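# Move heat sink and slip sheet into green crate

## Task

Transfer the slip sheet (thin flat sheet) and the finned metal heat sink that sits on it into the empty green crate, with the sheet lying flat on the crate floor and the heat sink resting on the sheet, fins pointing up. Then release everything, return every tool you used to the stand slot it came from, and move the arm well away from the tool stand. The heat sink is too wide for grip50. Nothing may end up off the table.

## Robot and tools

ROBOT. One arm ends in a tool changer. Its flat face can lock onto one of three tools in a stand: grip50 (small two-finger gripper, 50 mm stroke), grip85 (larger two-finger gripper, 85 mm stroke) and cup (suction cup). The heat sink only fits grip85, or you can lift its flat surfaces with the cup. A locked tool counts as part of the arm. Cameras: cam_head_left, cam_head_right, cam_high, cam_low, cam_wrist, each 504x504.

FRAME. All poses use the scene frame. The origin is on the table top under the arm base, +z is up, and +y is to the left when looking along +x. Positions are in metres. Orientations are quaternions written w first. The reported pose is always the center of the changer face, with or without a tool. The face's z axis points away from the arm. Tool points, in mm along the face's x, y, z axes: grip50 grip point (0, -25, 180); grip85 grip point (0, 0, 173) when closed, about 13 mm closer when fully open; cup rim center (0, 0, 175). Both grippers close along the face's x axis.

ROW. Every motion command is one row of 15 numbers: x, y, z, qw, qx, qy, qz, lock, grip50_position, grip50_force_limit, grip50_speed, grip85_position, grip85_force_limit, grip85_speed, cup_suction. The first seven are an absolute pose for the changer face in the scene frame, not an offset. The last eight are scaled to -1..1. lock: positive locks, negative unlocks, 0 keeps the last command; each takes about 1 s. Gripper position: +1 fully open; grip50 pads meet near -0.65, grip85 pads near -0.8; send -1 to close on an object. Force limit runs from 20 N at -1 up to 185 N (grip50) or 235 N (grip85) at +1. Speed runs from about 20 to 150 mm/s. cup_suction above 0.01 is on, otherwise off and vented. Gripper and cup numbers only take effect when tool_id shows that tool and it is ready.

TOOLS (calls).
- execute_actions(actions): a list of up to 15 actions. Each action is a list of 1 to 15 rows, one per 1/30 s step. A short action repeats its last row until 15 steps. An empty list just returns state and images. Every target must lie within 0.6 m of the face's position at the start of that action along each face axis, or the action is refused; a bad first action rejects the whole call. Repeat the wanted quaternion in every row.
- move(target, speed, stop_force, blocking): target is one row as above (absolute pose plus tool numbers). Moves in a straight line over 0.5 to 10 s. speed is in m/s, 0.002 to 0.5 (default 0.25); turn rate is capped at twice that in rad/s. stop_force, 9 to 40 N, ends the path once the wrist senses that much extra push against the motion; use it only on slow approaches and never when pulling away from a surface or when turning. blocking=false returns after 0.5 s while the arm keeps going; it cannot be combined with stop_force.
- wait(seconds): 0 to 10 s of holding the last command; returns early if a running move ends.
- stop(): brakes a running move.
- zoom_image(camera, region): region is [x0, y0, x1, y1] in pixels, at most 504 by 504.
- finished_scene(scene): ends the current scene, given its number; cannot be undone.

MOTION LIMITS. Each control step clips the commanded pose to within 100 mm and 16 degrees of the measured pose, so a distant target needs several actions. Position wins over orientation when both cannot be met. Motion lags commands by about 0.17 s.

RESULTS. The state line gives the face pose and velocities. "Hand target" is the pose now being driven to. The move line reports the ending: done, off_target, moving, held, fault or contact (stop_force triggered), plus limits such as paced (pose clipped) or held (check blocked steps). "pose unreachable" means the clearance check altered the command. Wrist force and torque are on the face axes, with a few N of offset and noise, saturating near 50 N. Also shown: tool_id, plate_near, locked, unlocked, in_stand, unlock_refused, grip*_object_status (0 moving, 1 stopped opening, 2 stopped closing on an object, 3 at target or pads met, also possible on thin items), grip*_position_measured (about 3 = open; grip50 opening about (250 - counts) x 0.202 mm; grip85 about 78 = 60 mm, 130 = 40 mm, 180 = 20 mm, 230 = closed), cup_suction_measured and cup_part_present.

TOOL HANDLING. To pick a tool, align the face to its plate within about 1 mm and 1 degree, with the face's -y axis toward the open side of the fork. When plate_near is 1, lock +1 and wait for locked 1. The tool then starts up, showing n/a; a gripper closes and reopens on its own. Lift 10 to 30 mm (about 20), slide at least 110 mm out along face -y, then rise. Return by the reverse path; when in_stand is 1, hold still, lock -1, wait for unlocked 1. Unlocking elsewhere is refused. Slots are 180 mm apart; fork arms lie 40 to 70 mm either side along face x, 45 mm toward the open side, tops 18 mm below a hung plate.

GRIPPING. Close with -1, keep sending -1 and confirm object_status 2. Changing a position number by 0.01 or more resets status. The cup must seal on a smooth flat area away from edges; suction pulls the object up to 12 mm inward. Release by placing the object down and switching suction off, then rise 15 mm.

AVOID. The arm is stiff: pushing past contact risks a fault stop, as does 150 N on anything or joint torques over the limits (132 N m for the three big joints, 24.6 N m for wrists). A fault freezes the arm for 10 s. Holding loads heats motors; brakes engage at 85 °C. Do not drop, slam or knock anything, and keep everything on the table. Objects may get small random pushes.

Each tool is called after ">>>" by a JSON object that holds its "method" and its "body".

## Session

>>> {"method": "execute_actions", "body": {"actions": []}}

Scene clock: 0.00 s.
end_effector_position=(+0.4264, +0.0184, +0.3210) locked=0 unlocked=1 plate_near=0 in_stand=0 unlock_refused=0 tool_id=none grip50_position_measured=n/a grip50_object_status=n/a grip85_position_measured=n/a grip85_object_status=n/a cup_suction_measured=n/a cup_part_present=n/a end_effector_quat_wxyz=(-0.001, +0.690, +0.724, +0.004) end_effector_velocity=(+0.000, +0.000, -0.000) end_effector_angular_velocity=(+0.000, +0.000, +0.000)
Joint positions: [-0.316 -1.722  2.043 -1.891 -1.571 -1.886]
Joint velocities: [ 0.  0.  0. -0.  0. -0.]
Wrist force (N, on the end effector, along its own x y z axes, offset not removed): no reading
Wrist torque (N m, same axes, about the end effector's origin, offset not removed): no reading
Hand target: +0.426, +0.018, +0.321; -0.001, +0.690, +0.724, +0.004

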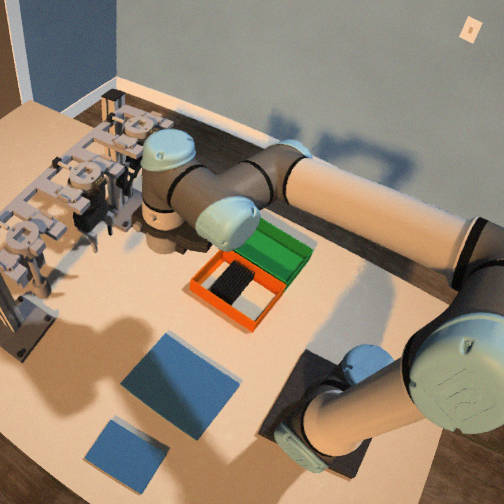

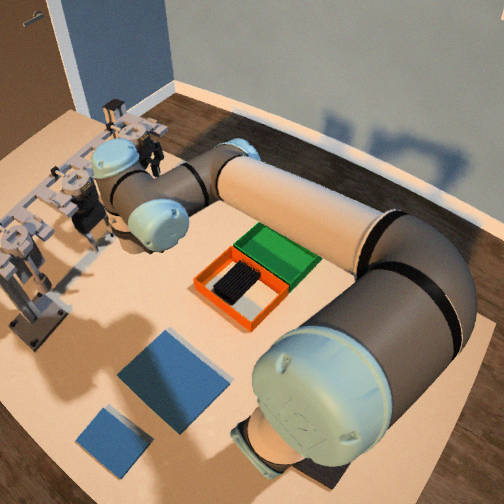

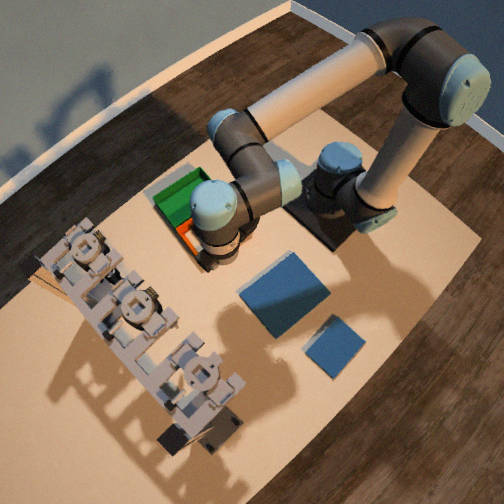

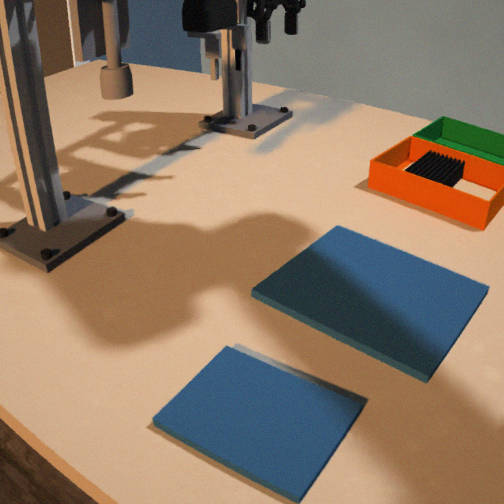

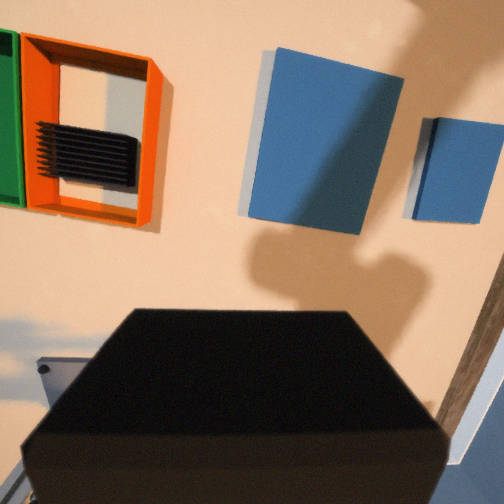

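>>> {"method": "move", "body": {"target": [0.68,0.0,0.45,0,0.7071,0.7071,0,0,1,0,0,1,0,0,0]}}

Scene clock: 6.00 s.
end_effector_position=(+0.6801, -0.0002, +0.4497) locked=0 unlocked=1 plate_near=0 in_stand=0 unlock_refused=0 tool_id=none grip50_position_measured=n/a grip50_object_status=n/a grip85_position_measured=n/a grip85_object_status=n/a cup_suction_measured=n/a cup_part_present=n/a end_effector_quat_wxyz=(+0.000, +0.707, +0.707, +0.000) end_effector_velocity=(+0.002, -0.000, +0.001) end_effector_angular_velocity=(+0.000, +0.003, -0.000)
Joint positions: [-0.239 -1.132  1.032 -1.466 -1.578 -1.762]
Joint velocities: [ 0.     0.008 -0.015  0.01  -0.     0.001]
Wrist force (N, on the end effector, along its own x y z axes, offset not removed): [-0.8 -0.7 -3.5]
Wrist torque (N m, same axes, about the end effector's origin, offset not removed): [-0.03 -0.02 -0.17]
Hand target: +0.680, -0.000, +0.450; +0.000, +0.707, +0.707, -0.000
Off the commanded pose: 0.000 m, 0 deg.
move: done

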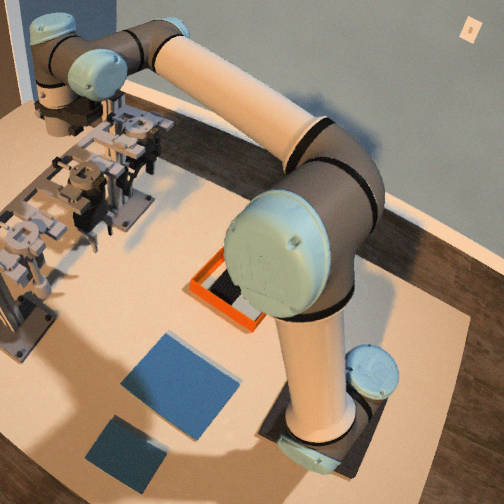

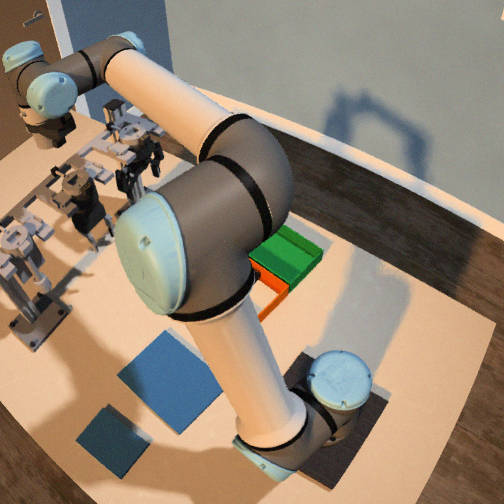

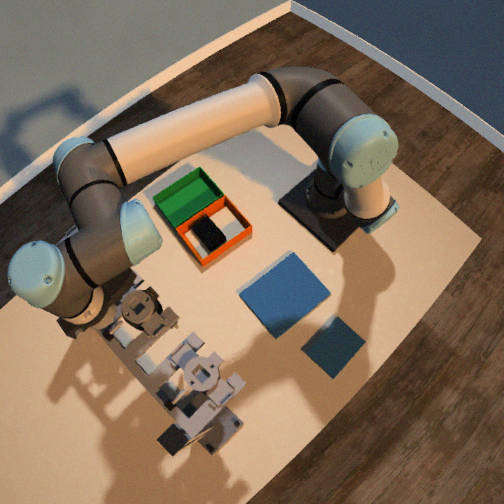

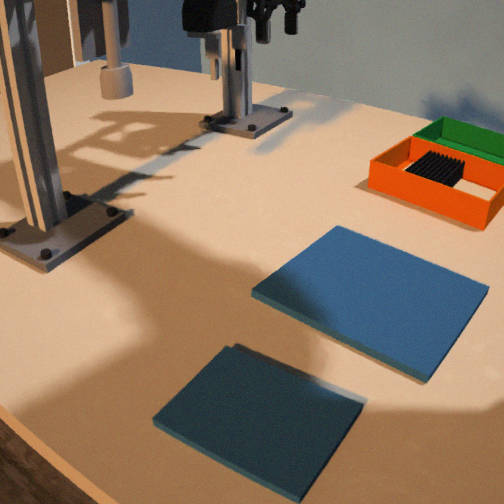

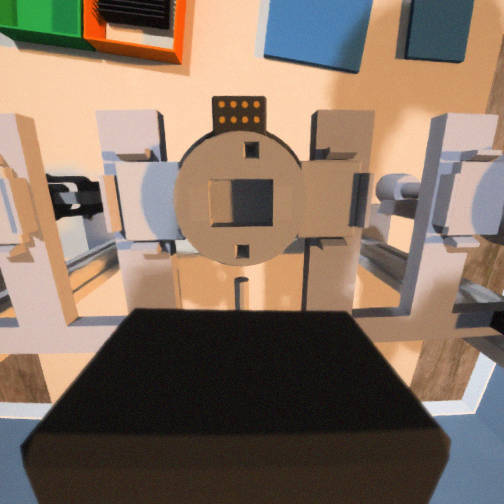

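>>> {"method": "move", "body": {"target": [0.66,-0.185,0.45,0,0.7071,0.7071,0,0,1,0,0,1,0,0,0]}}

>>> {"method": "move", "body": {"target": [0.66,-0.185,0.40,0,0.7071,0.7071,0,0,1,0,0,1,0,0,0], "speed": 0.1}}

Scene clock: 11.13 s.
end_effector_position=(+0.6599, -0.1848, +0.4500) locked=0 unlocked=1 plate_near=0 in_stand=0 unlock_refused=0 tool_id=none grip50_position_measured=n/a grip50_object_status=n/a grip85_position_measured=n/a grip85_object_status=n/a cup_suction_measured=n/a cup_part_present=n/a end_effector_quat_wxyz=(-0.000, +0.707, +0.707, +0.000) end_effector_velocity=(+0.000, -0.002, +0.000) end_effector_angular_velocity=(+0.000, -0.000, +0.000)
Joint positions: [-0.509 -1.12   1.011 -1.459 -1.579 -2.032]
Joint velocities: [-0.003  0.002 -0.003  0.001  0.    -0.003]
Wrist force (N, on the end effector, along its own x y z axes, offset not removed): [-0.8 2.6 -1.5]
Wrist torque (N m, same axes, about the end effector's origin, offset not removed): [0.34 0.17 -0.28]
Hand target: +0.660, -0.185, +0.450; -0.000, +0.707, +0.707, +0.000
Off the commanded pose: 0.000 m, 0 deg.
move: done

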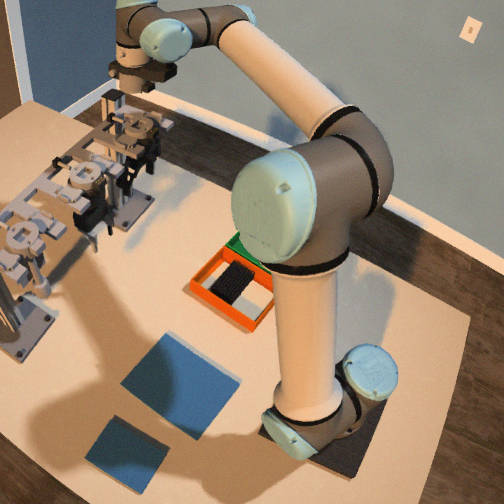

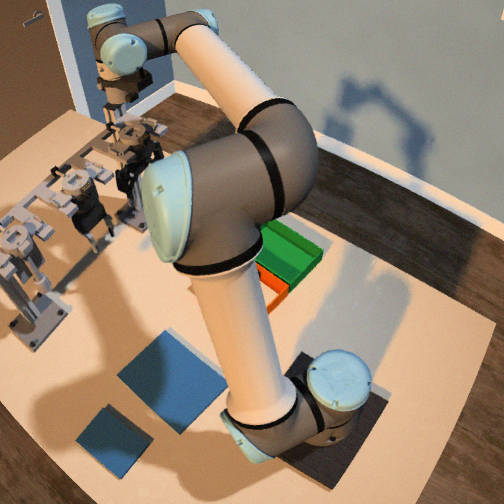

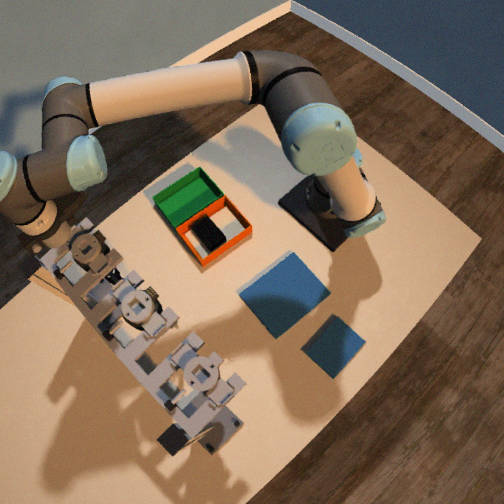

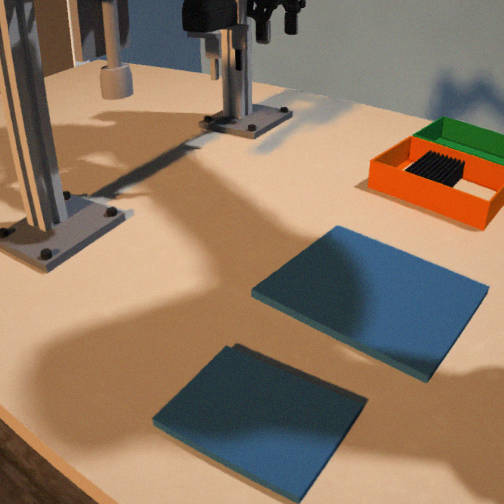

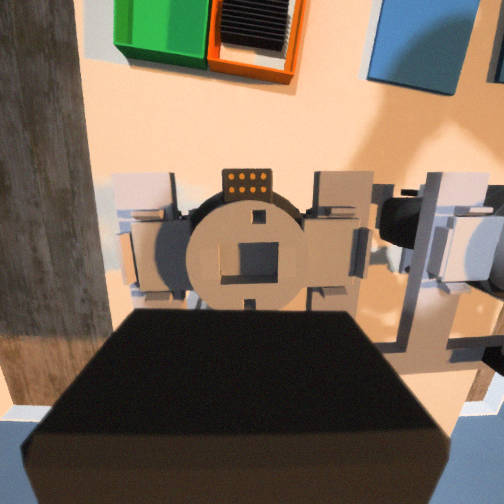

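Scene clock: 12.10 s.
end_effector_position=(+0.6599, -0.1849, +0.4002) locked=0 unlocked=1 plate_near=0 in_stand=0 unlock_refused=0 tool_id=none grip50_position_measured=n/a grip50_object_status=n/a grip85_position_measured=n/a grip85_object_status=n/a cup_suction_measured=n/a cup_part_present=n/a end_effector_quat_wxyz=(-0.000, +0.707, +0.707, -0.000) end_effector_velocity=(+0.000, +0.000, -0.002) end_effector_angular_velocity=(+0.000, -0.001, +0.000)
Joint positions: [-0.51  -1.126  1.147 -1.589 -1.579 -2.033]
Joint velocities: [-0.    -0.     0.005 -0.006  0.001 -0.   ]
Wrist force (N, on the end effector, along its own x y z axes, offset not removed): [0.2 -0.4 -4.4]
Wrist torque (N m, same axes, about the end effector's origin, offset not removed): [0.08 0.14 -0.25]
Hand target: +0.660, -0.185, +0.400; -0.000, +0.707, +0.707, -0.000
Off the commanded pose: 0.000 m, 0 deg.
move: done

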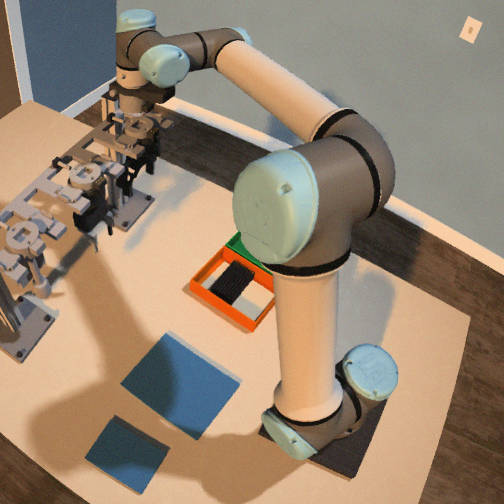

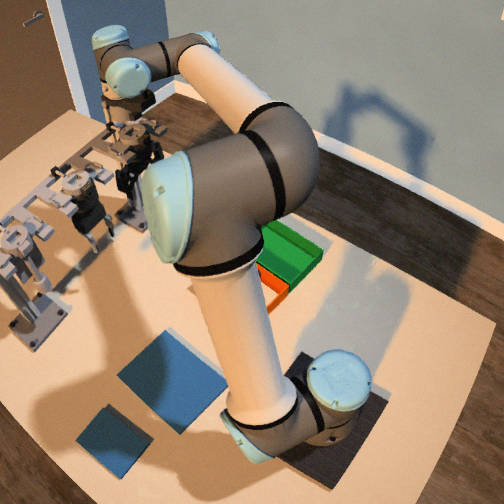

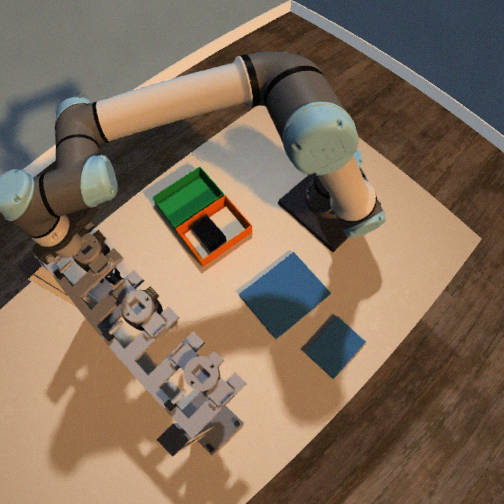

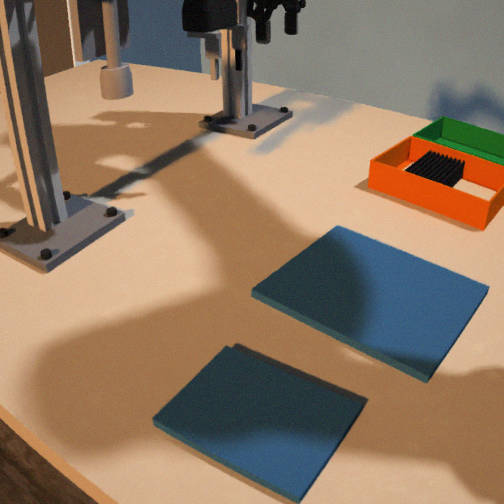

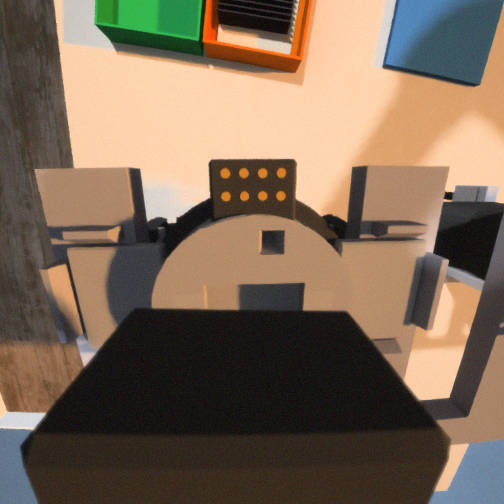

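>>> {"method": "move", "body": {"target": [0.64,-0.18,0.375,0,0.7071,0.7071,0,0,1,0,0,1,0,0,0], "speed": 0.05}}

>>> {"method": "zoom_image", "body": {"camera": "cam_head_left", "region": [60,60,220,220]}}

>>> {"method": "zoom_image", "body": {"camera": "cam_high", "region": [0,160,160,320]}}

Scene clock: 26.63 s.
end_effector_position=(+0.6400, -0.1800, +0.3751) locked=0 unlocked=1 plate_near=0 in_stand=0 unlock_refused=0 tool_id=none grip50_position_measured=n/a grip50_object_status=n/a grip85_position_measured=n/a grip85_object_status=n/a cup_suction_measured=n/a cup_part_present=n/a end_effector_quat_wxyz=(-0.000, +0.707, +0.707, -0.000) end_effector_velocity=(-0.001, +0.000, -0.001) end_effector_angular_velocity=(-0.000, -0.001, +0.001)
Joint positions: [-0.517 -1.175  1.281 -1.674 -1.579 -2.04 ]
Joint velocities: [-0.    -0.003  0.007 -0.005 -0.    -0.001]
Wrist force (N, on the end effector, along its own x y z axes, offset not removed): [0.0 -2.1 -3.5]
Wrist torque (N m, same axes, about the end effector's origin, offset not removed): [-0.09 0.05 -0.15]
Hand target: +0.640, -0.180, +0.375; -0.000, +0.707, +0.707, +0.000
Off the commanded pose: 0.000 m, 0 deg.
move: done

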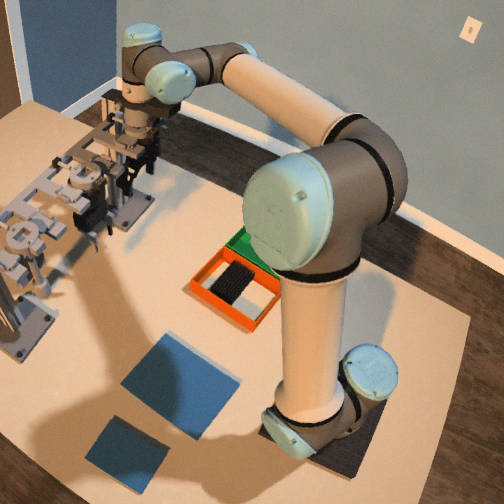

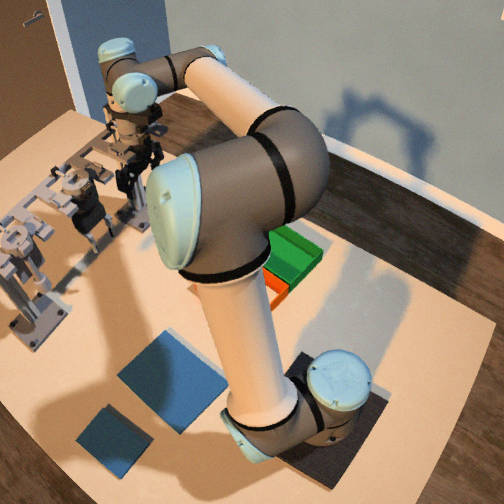

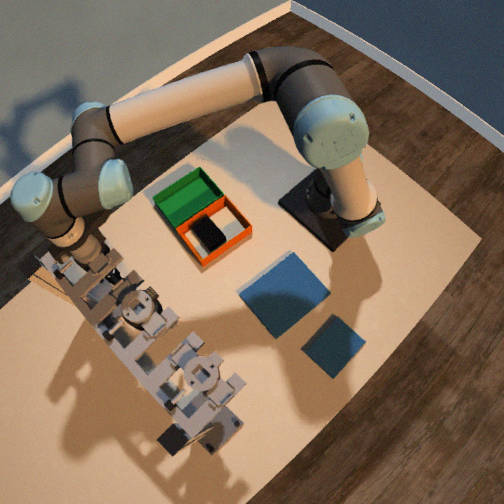

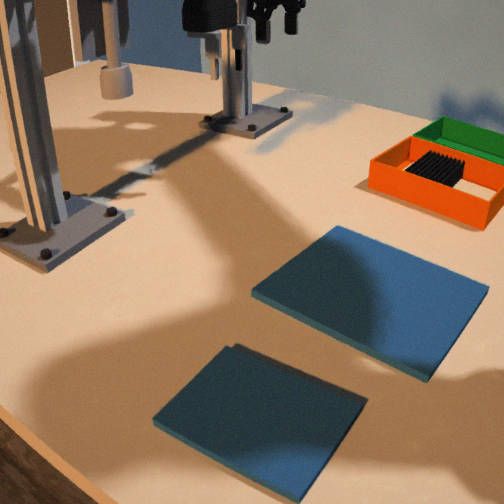

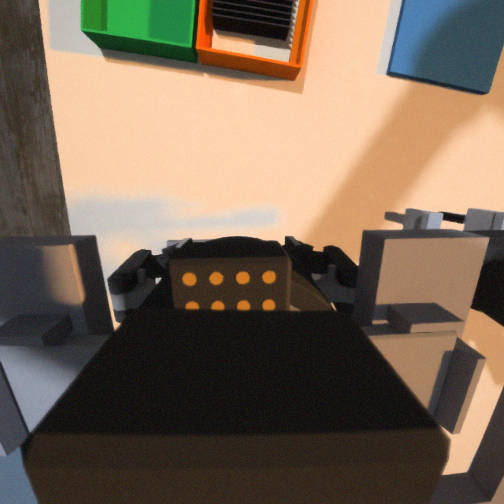

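Region (60, 60, 220, 220) of cam_head_left's 504x504 image, scaled by 3.150, with more detail than that image has.

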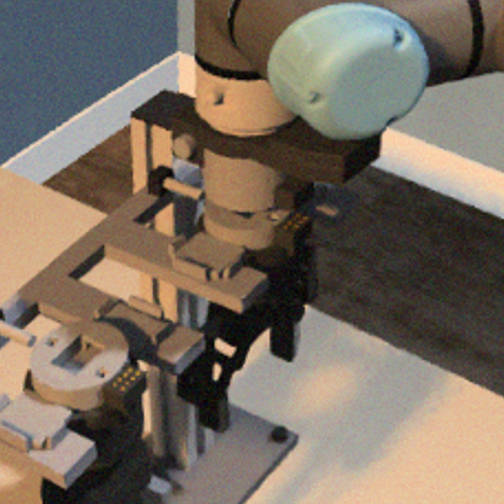

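Region (0, 160, 160, 320) of cam_high's 504x504 image, scaled by 3.150, with more detail than that image has.

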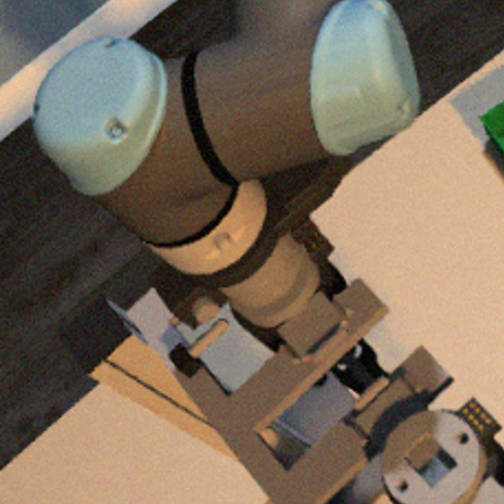

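>>> {"method": "move", "body": {"target": [0.64,-0.182,0.367,0,0.690,0.724,0,0,1,0,0,1,0,0,0], "speed": 0.03}}

Scene clock: 36.17 s.
end_effector_position=(+0.6400, -0.1819, +0.3672) locked=0 unlocked=1 plate_near=0 in_stand=0 unlock_refused=0 tool_id=none grip50_position_measured=n/a grip50_object_status=n/a grip85_position_measured=n/a grip85_object_status=n/a cup_suction_measured=n/a cup_part_present=n/a end_effector_quat_wxyz=(-0.000, +0.690, +0.724, +0.000) end_effector_velocity=(+0.000, -0.001, -0.002) end_effector_angular_velocity=(+0.000, -0.000, +0.011)
Joint positions: [-0.52  -1.171  1.297 -1.693 -1.579 -2.09 ]
Joint velocities: [-0.001  0.001  0.004 -0.005  0.    -0.012]
Wrist force (N, on the end effector, along its own x y z axes, offset not removed): [-0.5 0.5 -3.3]
Wrist torque (N m, same axes, about the end effector's origin, offset not removed): [0.11 0.28 -0.15]
Hand target: +0.640, -0.182, +0.367; -0.000, +0.690, +0.724, +0.000
Off the commanded pose: 0.000 m, 0 deg.
move: done

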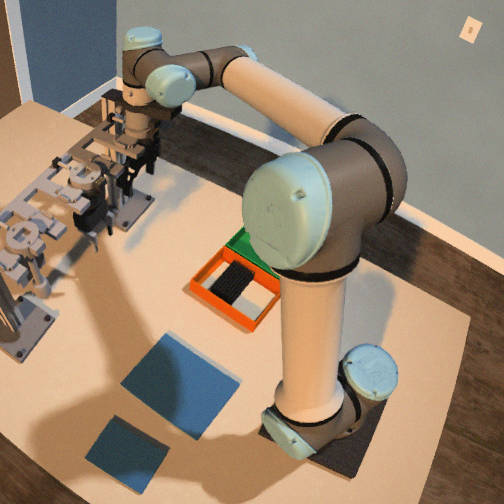

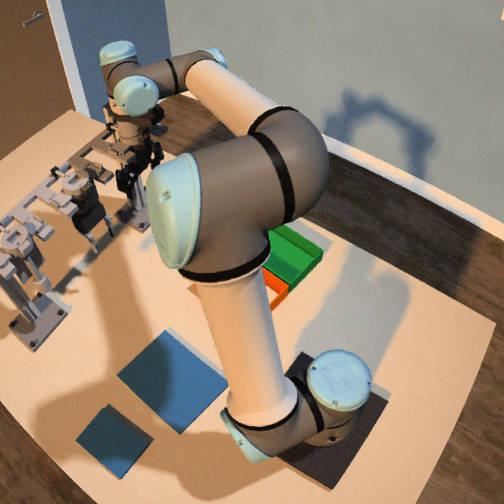

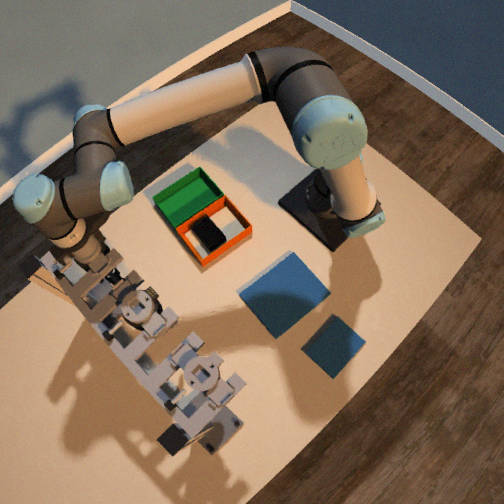

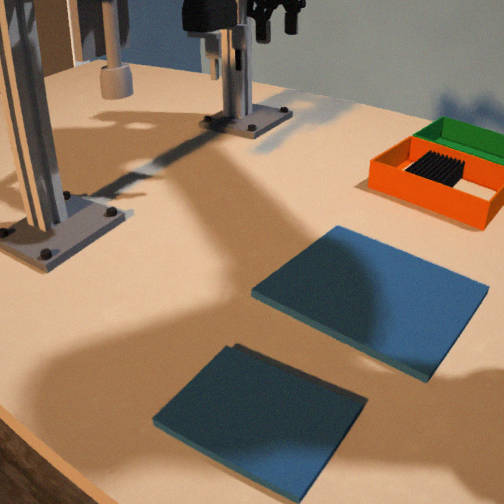

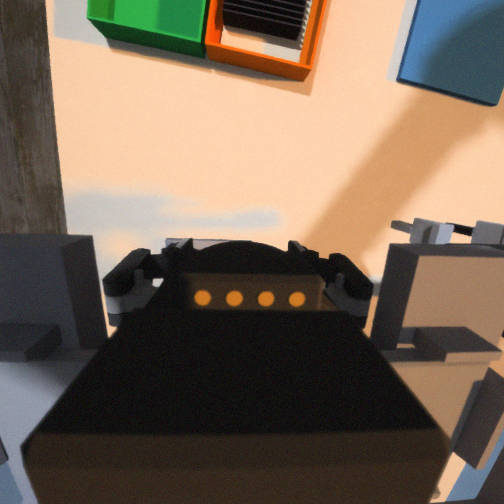

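>>> {"method": "move", "body": {"target": [0.6415,-0.181,0.362,0,0.691,0.723,0,0,1,0,0,1,0,0,0], "speed": 0.02}}

>>> {"method": "move", "body": {"target": [0.6415,-0.181,0.34,0,0.691,0.723,0,0,1,0,0,1,0,0,0], "speed": 0.004, "stop_force": 10}}

Scene clock: 46.67 s.
end_effector_position=(+0.6414, -0.1810, +0.3622) locked=0 unlocked=1 plate_near=0 in_stand=1 unlock_refused=0 tool_id=none grip50_position_measured=n/a grip50_object_status=n/a grip85_position_measured=n/a grip85_object_status=n/a cup_suction_measured=n/a cup_part_present=n/a end_effector_quat_wxyz=(+0.000, +0.691, +0.723, -0.000) end_effector_velocity=(+0.001, +0.000, -0.002) end_effector_angular_velocity=(-0.000, -0.001, -0.001)
Joint positions: [-0.518 -1.167  1.303 -1.704 -1.579 -2.086]
Joint velocities: [ 0.001  0.002  0.002 -0.005  0.     0.002]
Wrist force (N, on the end effector, along its own x y z axes, offset not removed): [1.6 1.3 -4.0]
Wrist torque (N m, same axes, about the end effector's origin, offset not removed): [0.13 -0.01 -0.22]
Hand target: +0.641, -0.181, +0.362; -0.000, +0.691, +0.723, -0.000
Off the commanded pose: 0.000 m, 0 deg.
move: done

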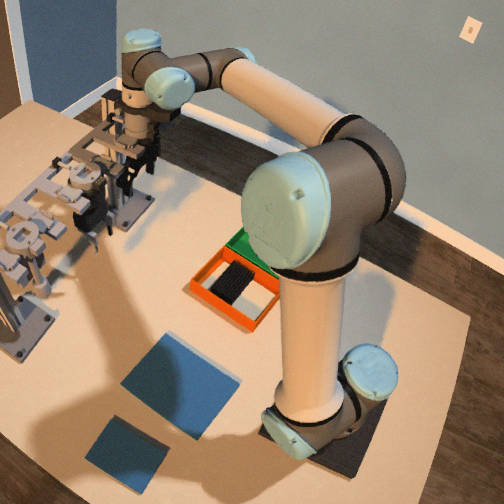

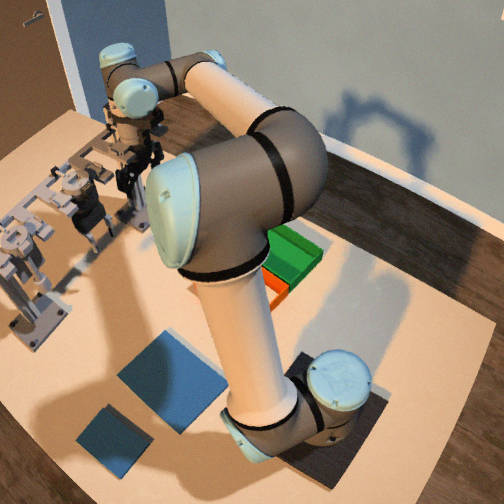

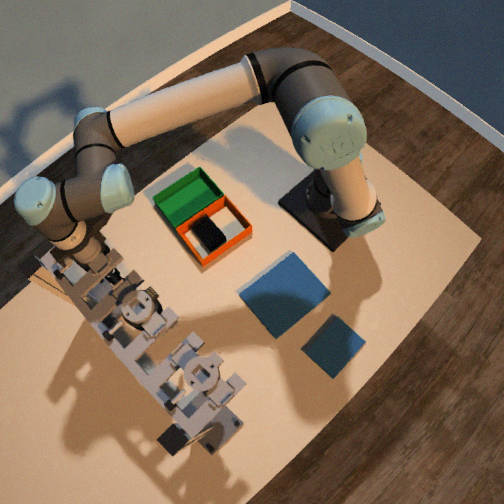

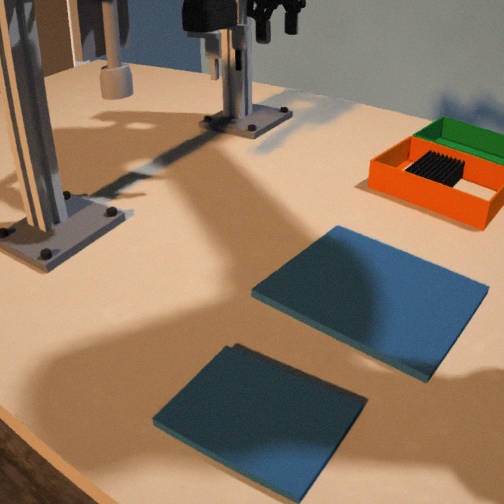

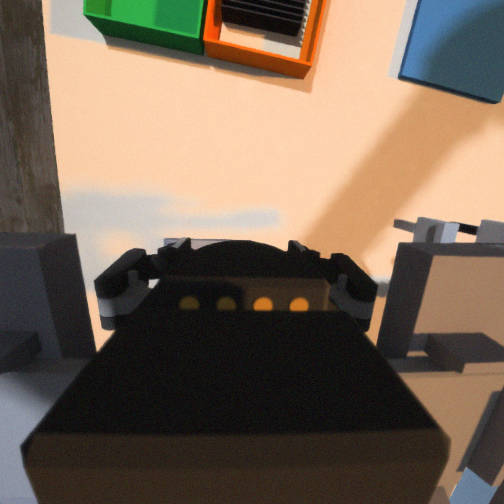

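Scene clock: 47.73 s.
end_effector_position=(+0.6415, -0.1810, +0.3595) locked=0 unlocked=1 plate_near=1 in_stand=1 unlock_refused=0 tool_id=none grip50_position_measured=n/a grip50_object_status=n/a grip85_position_measured=n/a grip85_object_status=n/a cup_suction_measured=n/a cup_part_present=n/a end_effector_quat_wxyz=(+0.000, +0.691, +0.723, +0.000) end_effector_velocity=(-0.000, +0.000, +0.001) end_effector_angular_velocity=(+0.001, +0.002, +0.000)
Joint positions: [-0.518 -1.166  1.309 -1.712 -1.579 -2.086]
Joint velocities: [-0.     0.    -0.003  0.006 -0.     0.   ]
Wrist force (N, on the end effector, along its own x y z axes, offset not removed): [3.1 -6.1 -25.8]
Wrist torque (N m, same axes, about the end effector's origin, offset not removed): [0.50 0.15 -0.17]
Hand target: +0.641, -0.181, +0.360; +0.000, +0.691, +0.723, +0.000
Off the commanded pose: 0.020 m, 0 deg.
move: contact

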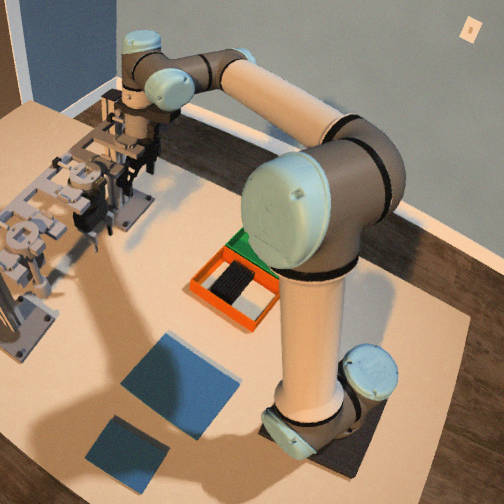

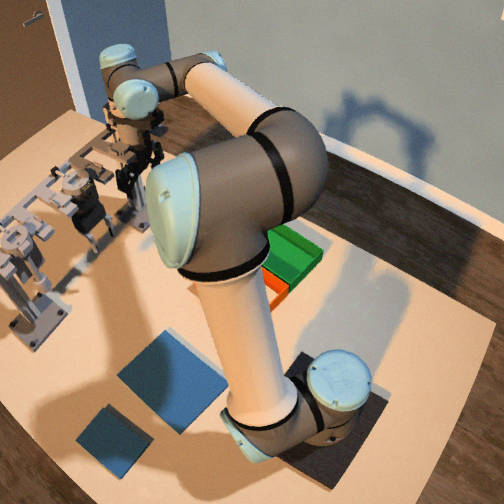

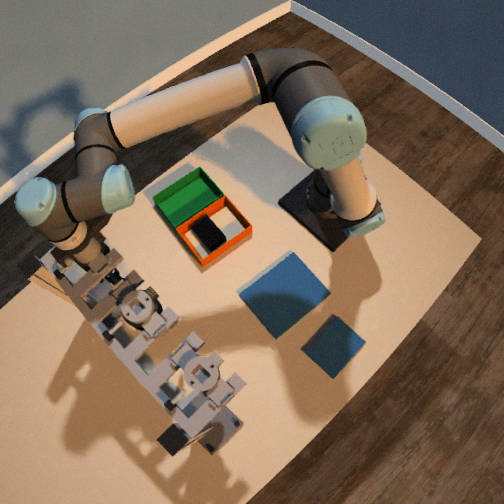

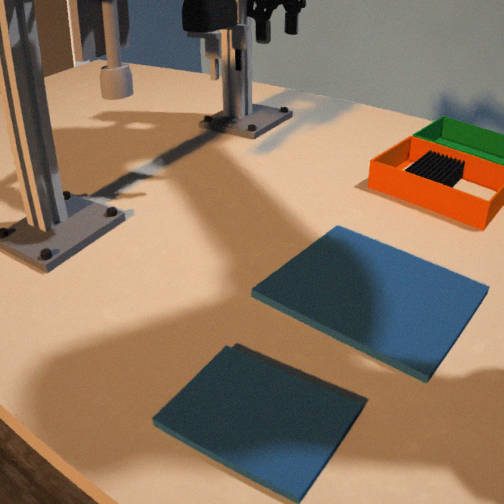

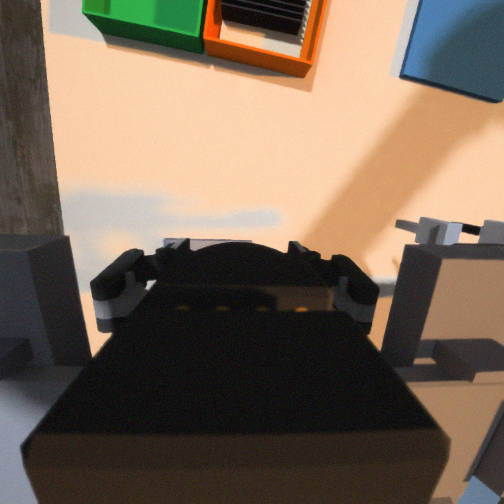

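Lucky. Lock.

>>> {"method": "execute_actions", "body": {"actions": [[[0.641,-0.181,0.3598,0,0.691,0.723,0,1,1,0,0,1,0,0,0]],[[0.641,-0.181,0.3598,0,0.691,0.723,0,1,1,0,0,1,0,0,0]],[[0.641,-0.181,0.3598,0,0.691,0.723,0,1,1,0,0,1,0,0,0]]]}}

>>> {"method": "move", "body": {"target": [0.641,-0.181,0.38,0,0.691,0.723,0,1,1,0,0,1,0,0,0], "speed": 0.05}}

>>> {"method": "move", "body": {"target": [0.47,-0.189,0.38,0,0.691,0.723,0,1,1,0,0,1,0,0,0], "speed": 0.15}}

Scene clock: 61.27 s.
end_effector_position=(+0.6410, -0.1810, +0.3598) locked=1 unlocked=0 plate_near=1 in_stand=1 unlock_refused=0 tool_id=grip85 grip50_position_measured=n/a grip50_object_status=n/a grip85_position_measured=n/a grip85_object_status=n/a cup_suction_measured=n/a cup_part_present=n/a end_effector_quat_wxyz=(+0.000, +0.691, +0.723, +0.000) end_effector_velocity=(-0.000, +0.000, +0.000) end_effector_angular_velocity=(-0.000, -0.000, -0.001)
Joint positions: [-0.518 -1.167  1.31  -1.711 -1.579 -2.086]
Joint velocities: [ 0.    -0.     0.    -0.    -0.     0.001]
Wrist force (N, on the end effector, along its own x y z axes, offset not removed): [1.8 3.1 -14.5]
Wrist torque (N m, same axes, about the end effector's origin, offset not removed): [-0.06 -0.68 -0.33]
Hand target: +0.641, -0.181, +0.360; +0.000, +0.691, +0.723, +0.000
Off the commanded pose: 0.000 m, 0 deg.

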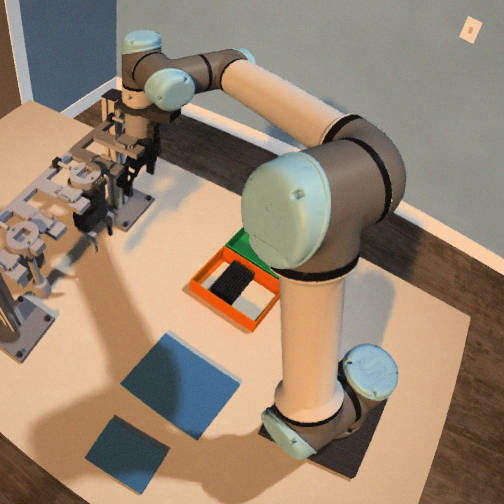

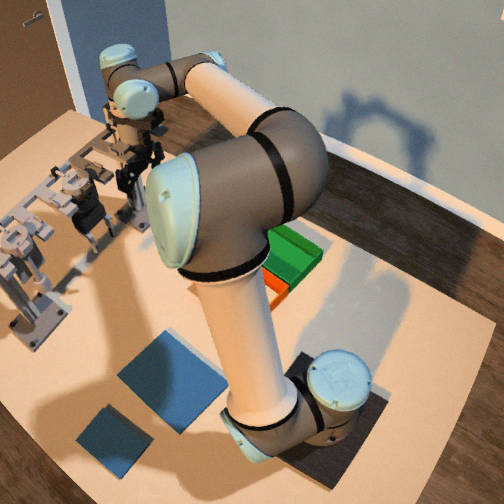

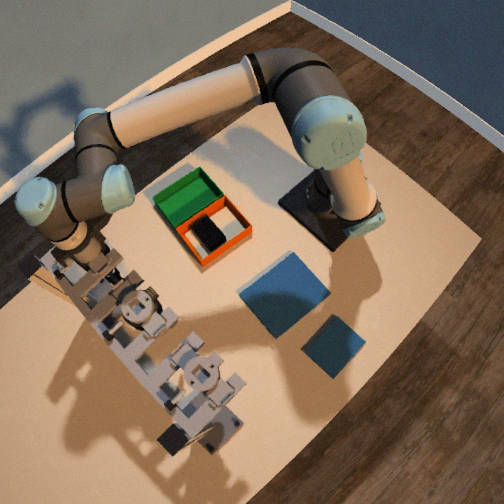

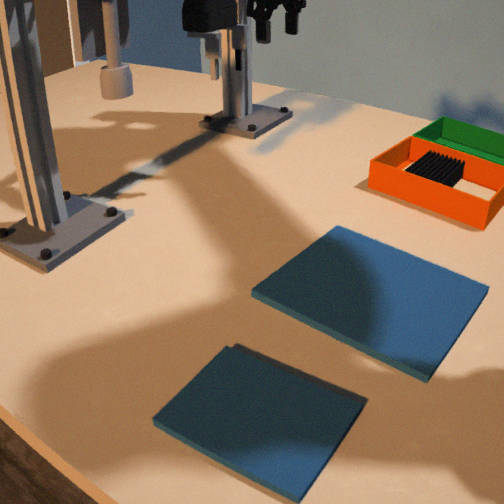

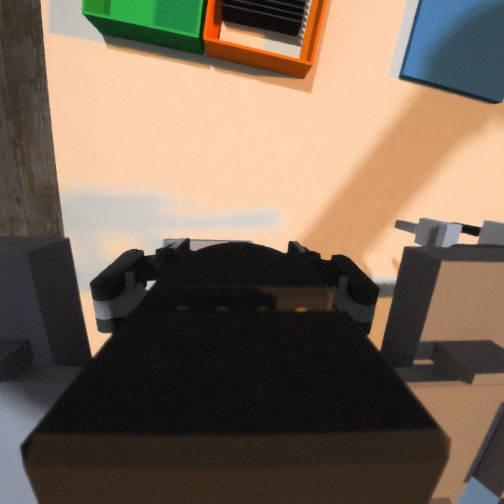

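Scene clock: 62.10 s.
end_effector_position=(+0.6410, -0.1810, +0.3798) locked=1 unlocked=0 plate_near=1 in_stand=0 unlock_refused=0 tool_id=grip85 grip50_position_measured=n/a grip50_object_status=n/a grip85_position_measured=n/a grip85_object_status=n/a cup_suction_measured=n/a cup_part_present=n/a end_effector_quat_wxyz=(+0.000, +0.691, +0.723, +0.000) end_effector_velocity=(+0.000, +0.000, +0.002) end_effector_angular_velocity=(+0.001, +0.001, +0.001)
Joint positions: [-0.518 -1.173  1.266 -1.662 -1.579 -2.086]
Joint velocities: [ 0.     0.    -0.005  0.006  0.001 -0.   ]
Wrist force (N, on the end effector, along its own x y z axes, offset not removed): [0.7 0.1 -4.9]
Wrist torque (N m, same axes, about the end effector's origin, offset not removed): [0.00 -0.06 -0.27]
Hand target: +0.641, -0.181, +0.380; +0.000, +0.691, +0.723, +0.000
Off the commanded pose: 0.000 m, 0 deg.
move: done

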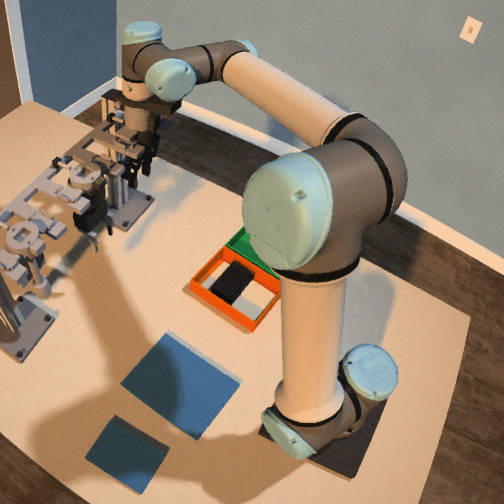

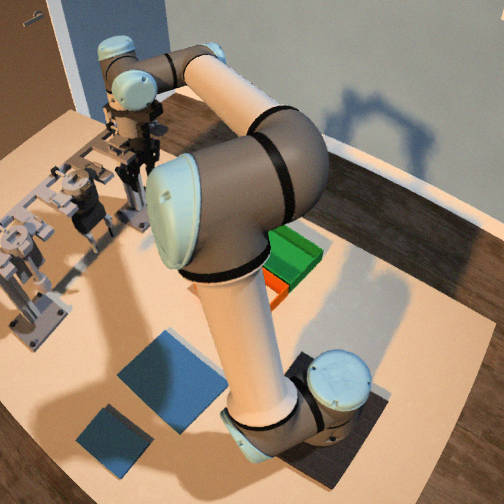

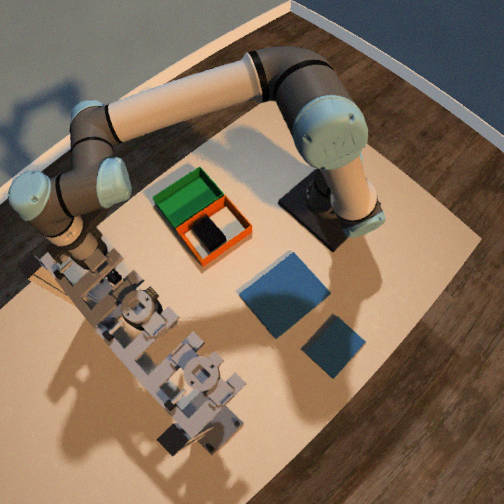

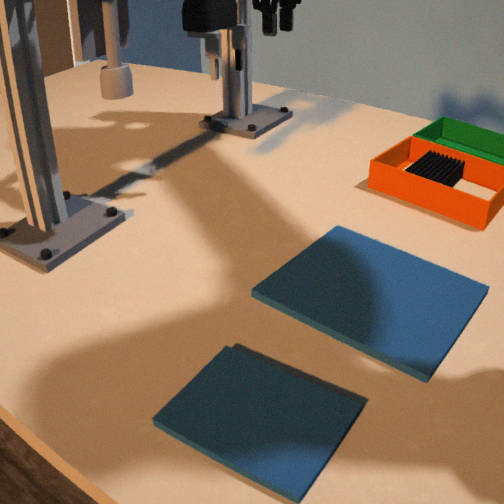

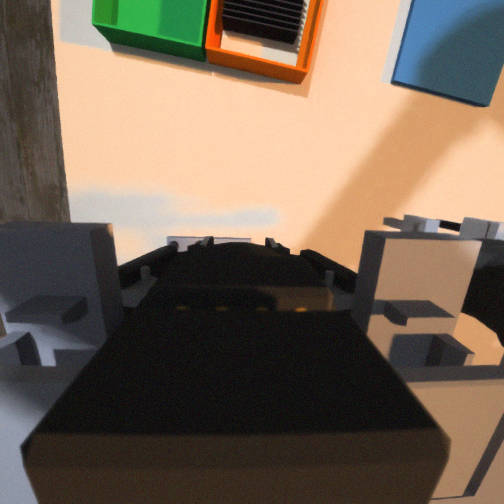

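Scene clock: 63.80 s.
end_effector_position=(+0.4701, -0.1889, +0.3801) locked=1 unlocked=0 plate_near=1 in_stand=0 unlock_refused=0 tool_id=grip85 grip50_position_measured=n/a grip50_object_status=n/a grip85_position_measured=n/a grip85_object_status=n/a cup_suction_measured=n/a cup_part_present=n/a end_effector_quat_wxyz=(-0.000, +0.691, +0.723, +0.000) end_effector_velocity=(-0.002, -0.000, +0.000) end_effector_angular_velocity=(-0.000, -0.001, +0.000)
Joint positions: [-0.687 -1.559  1.735 -1.745 -1.579 -2.255]
Joint velocities: [-0.002 -0.004  0.004 -0.001  0.    -0.002]
Wrist force (N, on the end effector, along its own x y z axes, offset not removed): [-2.0 -1.2 -2.8]
Wrist torque (N m, same axes, about the end effector's origin, offset not removed): [0.00 0.17 -0.09]
Hand target: +0.470, -0.189, +0.380; -0.000, +0.691, +0.723, +0.000
Off the commanded pose: 0.000 m, 0 deg.
move: done

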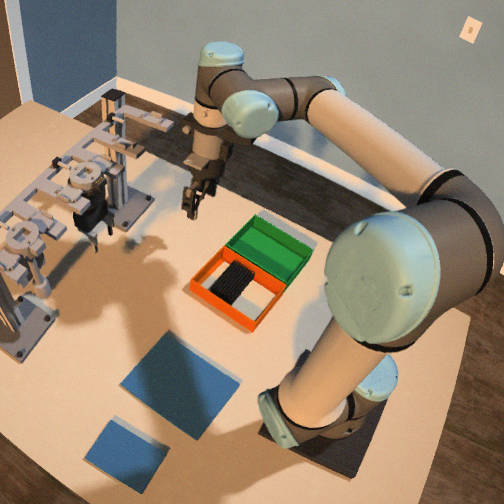

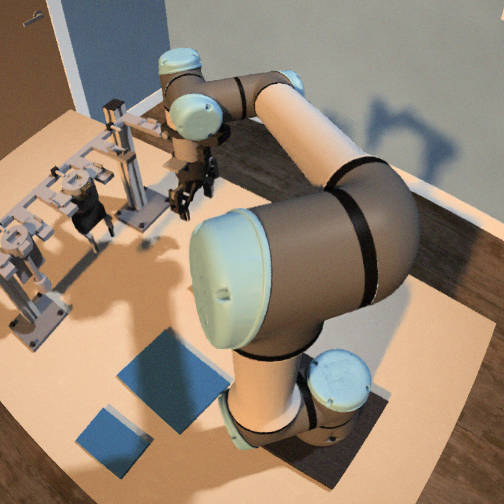

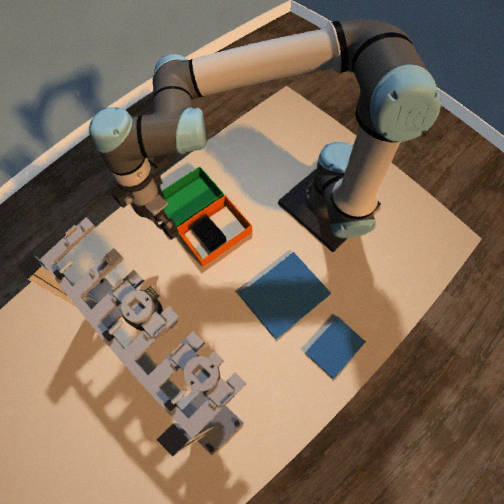

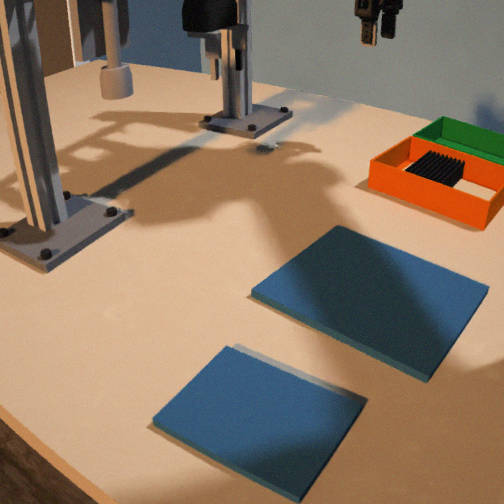

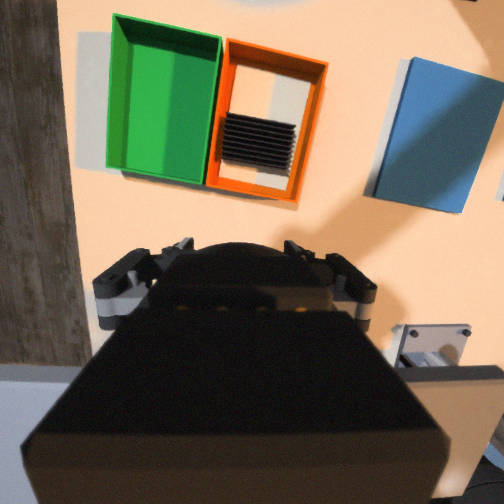

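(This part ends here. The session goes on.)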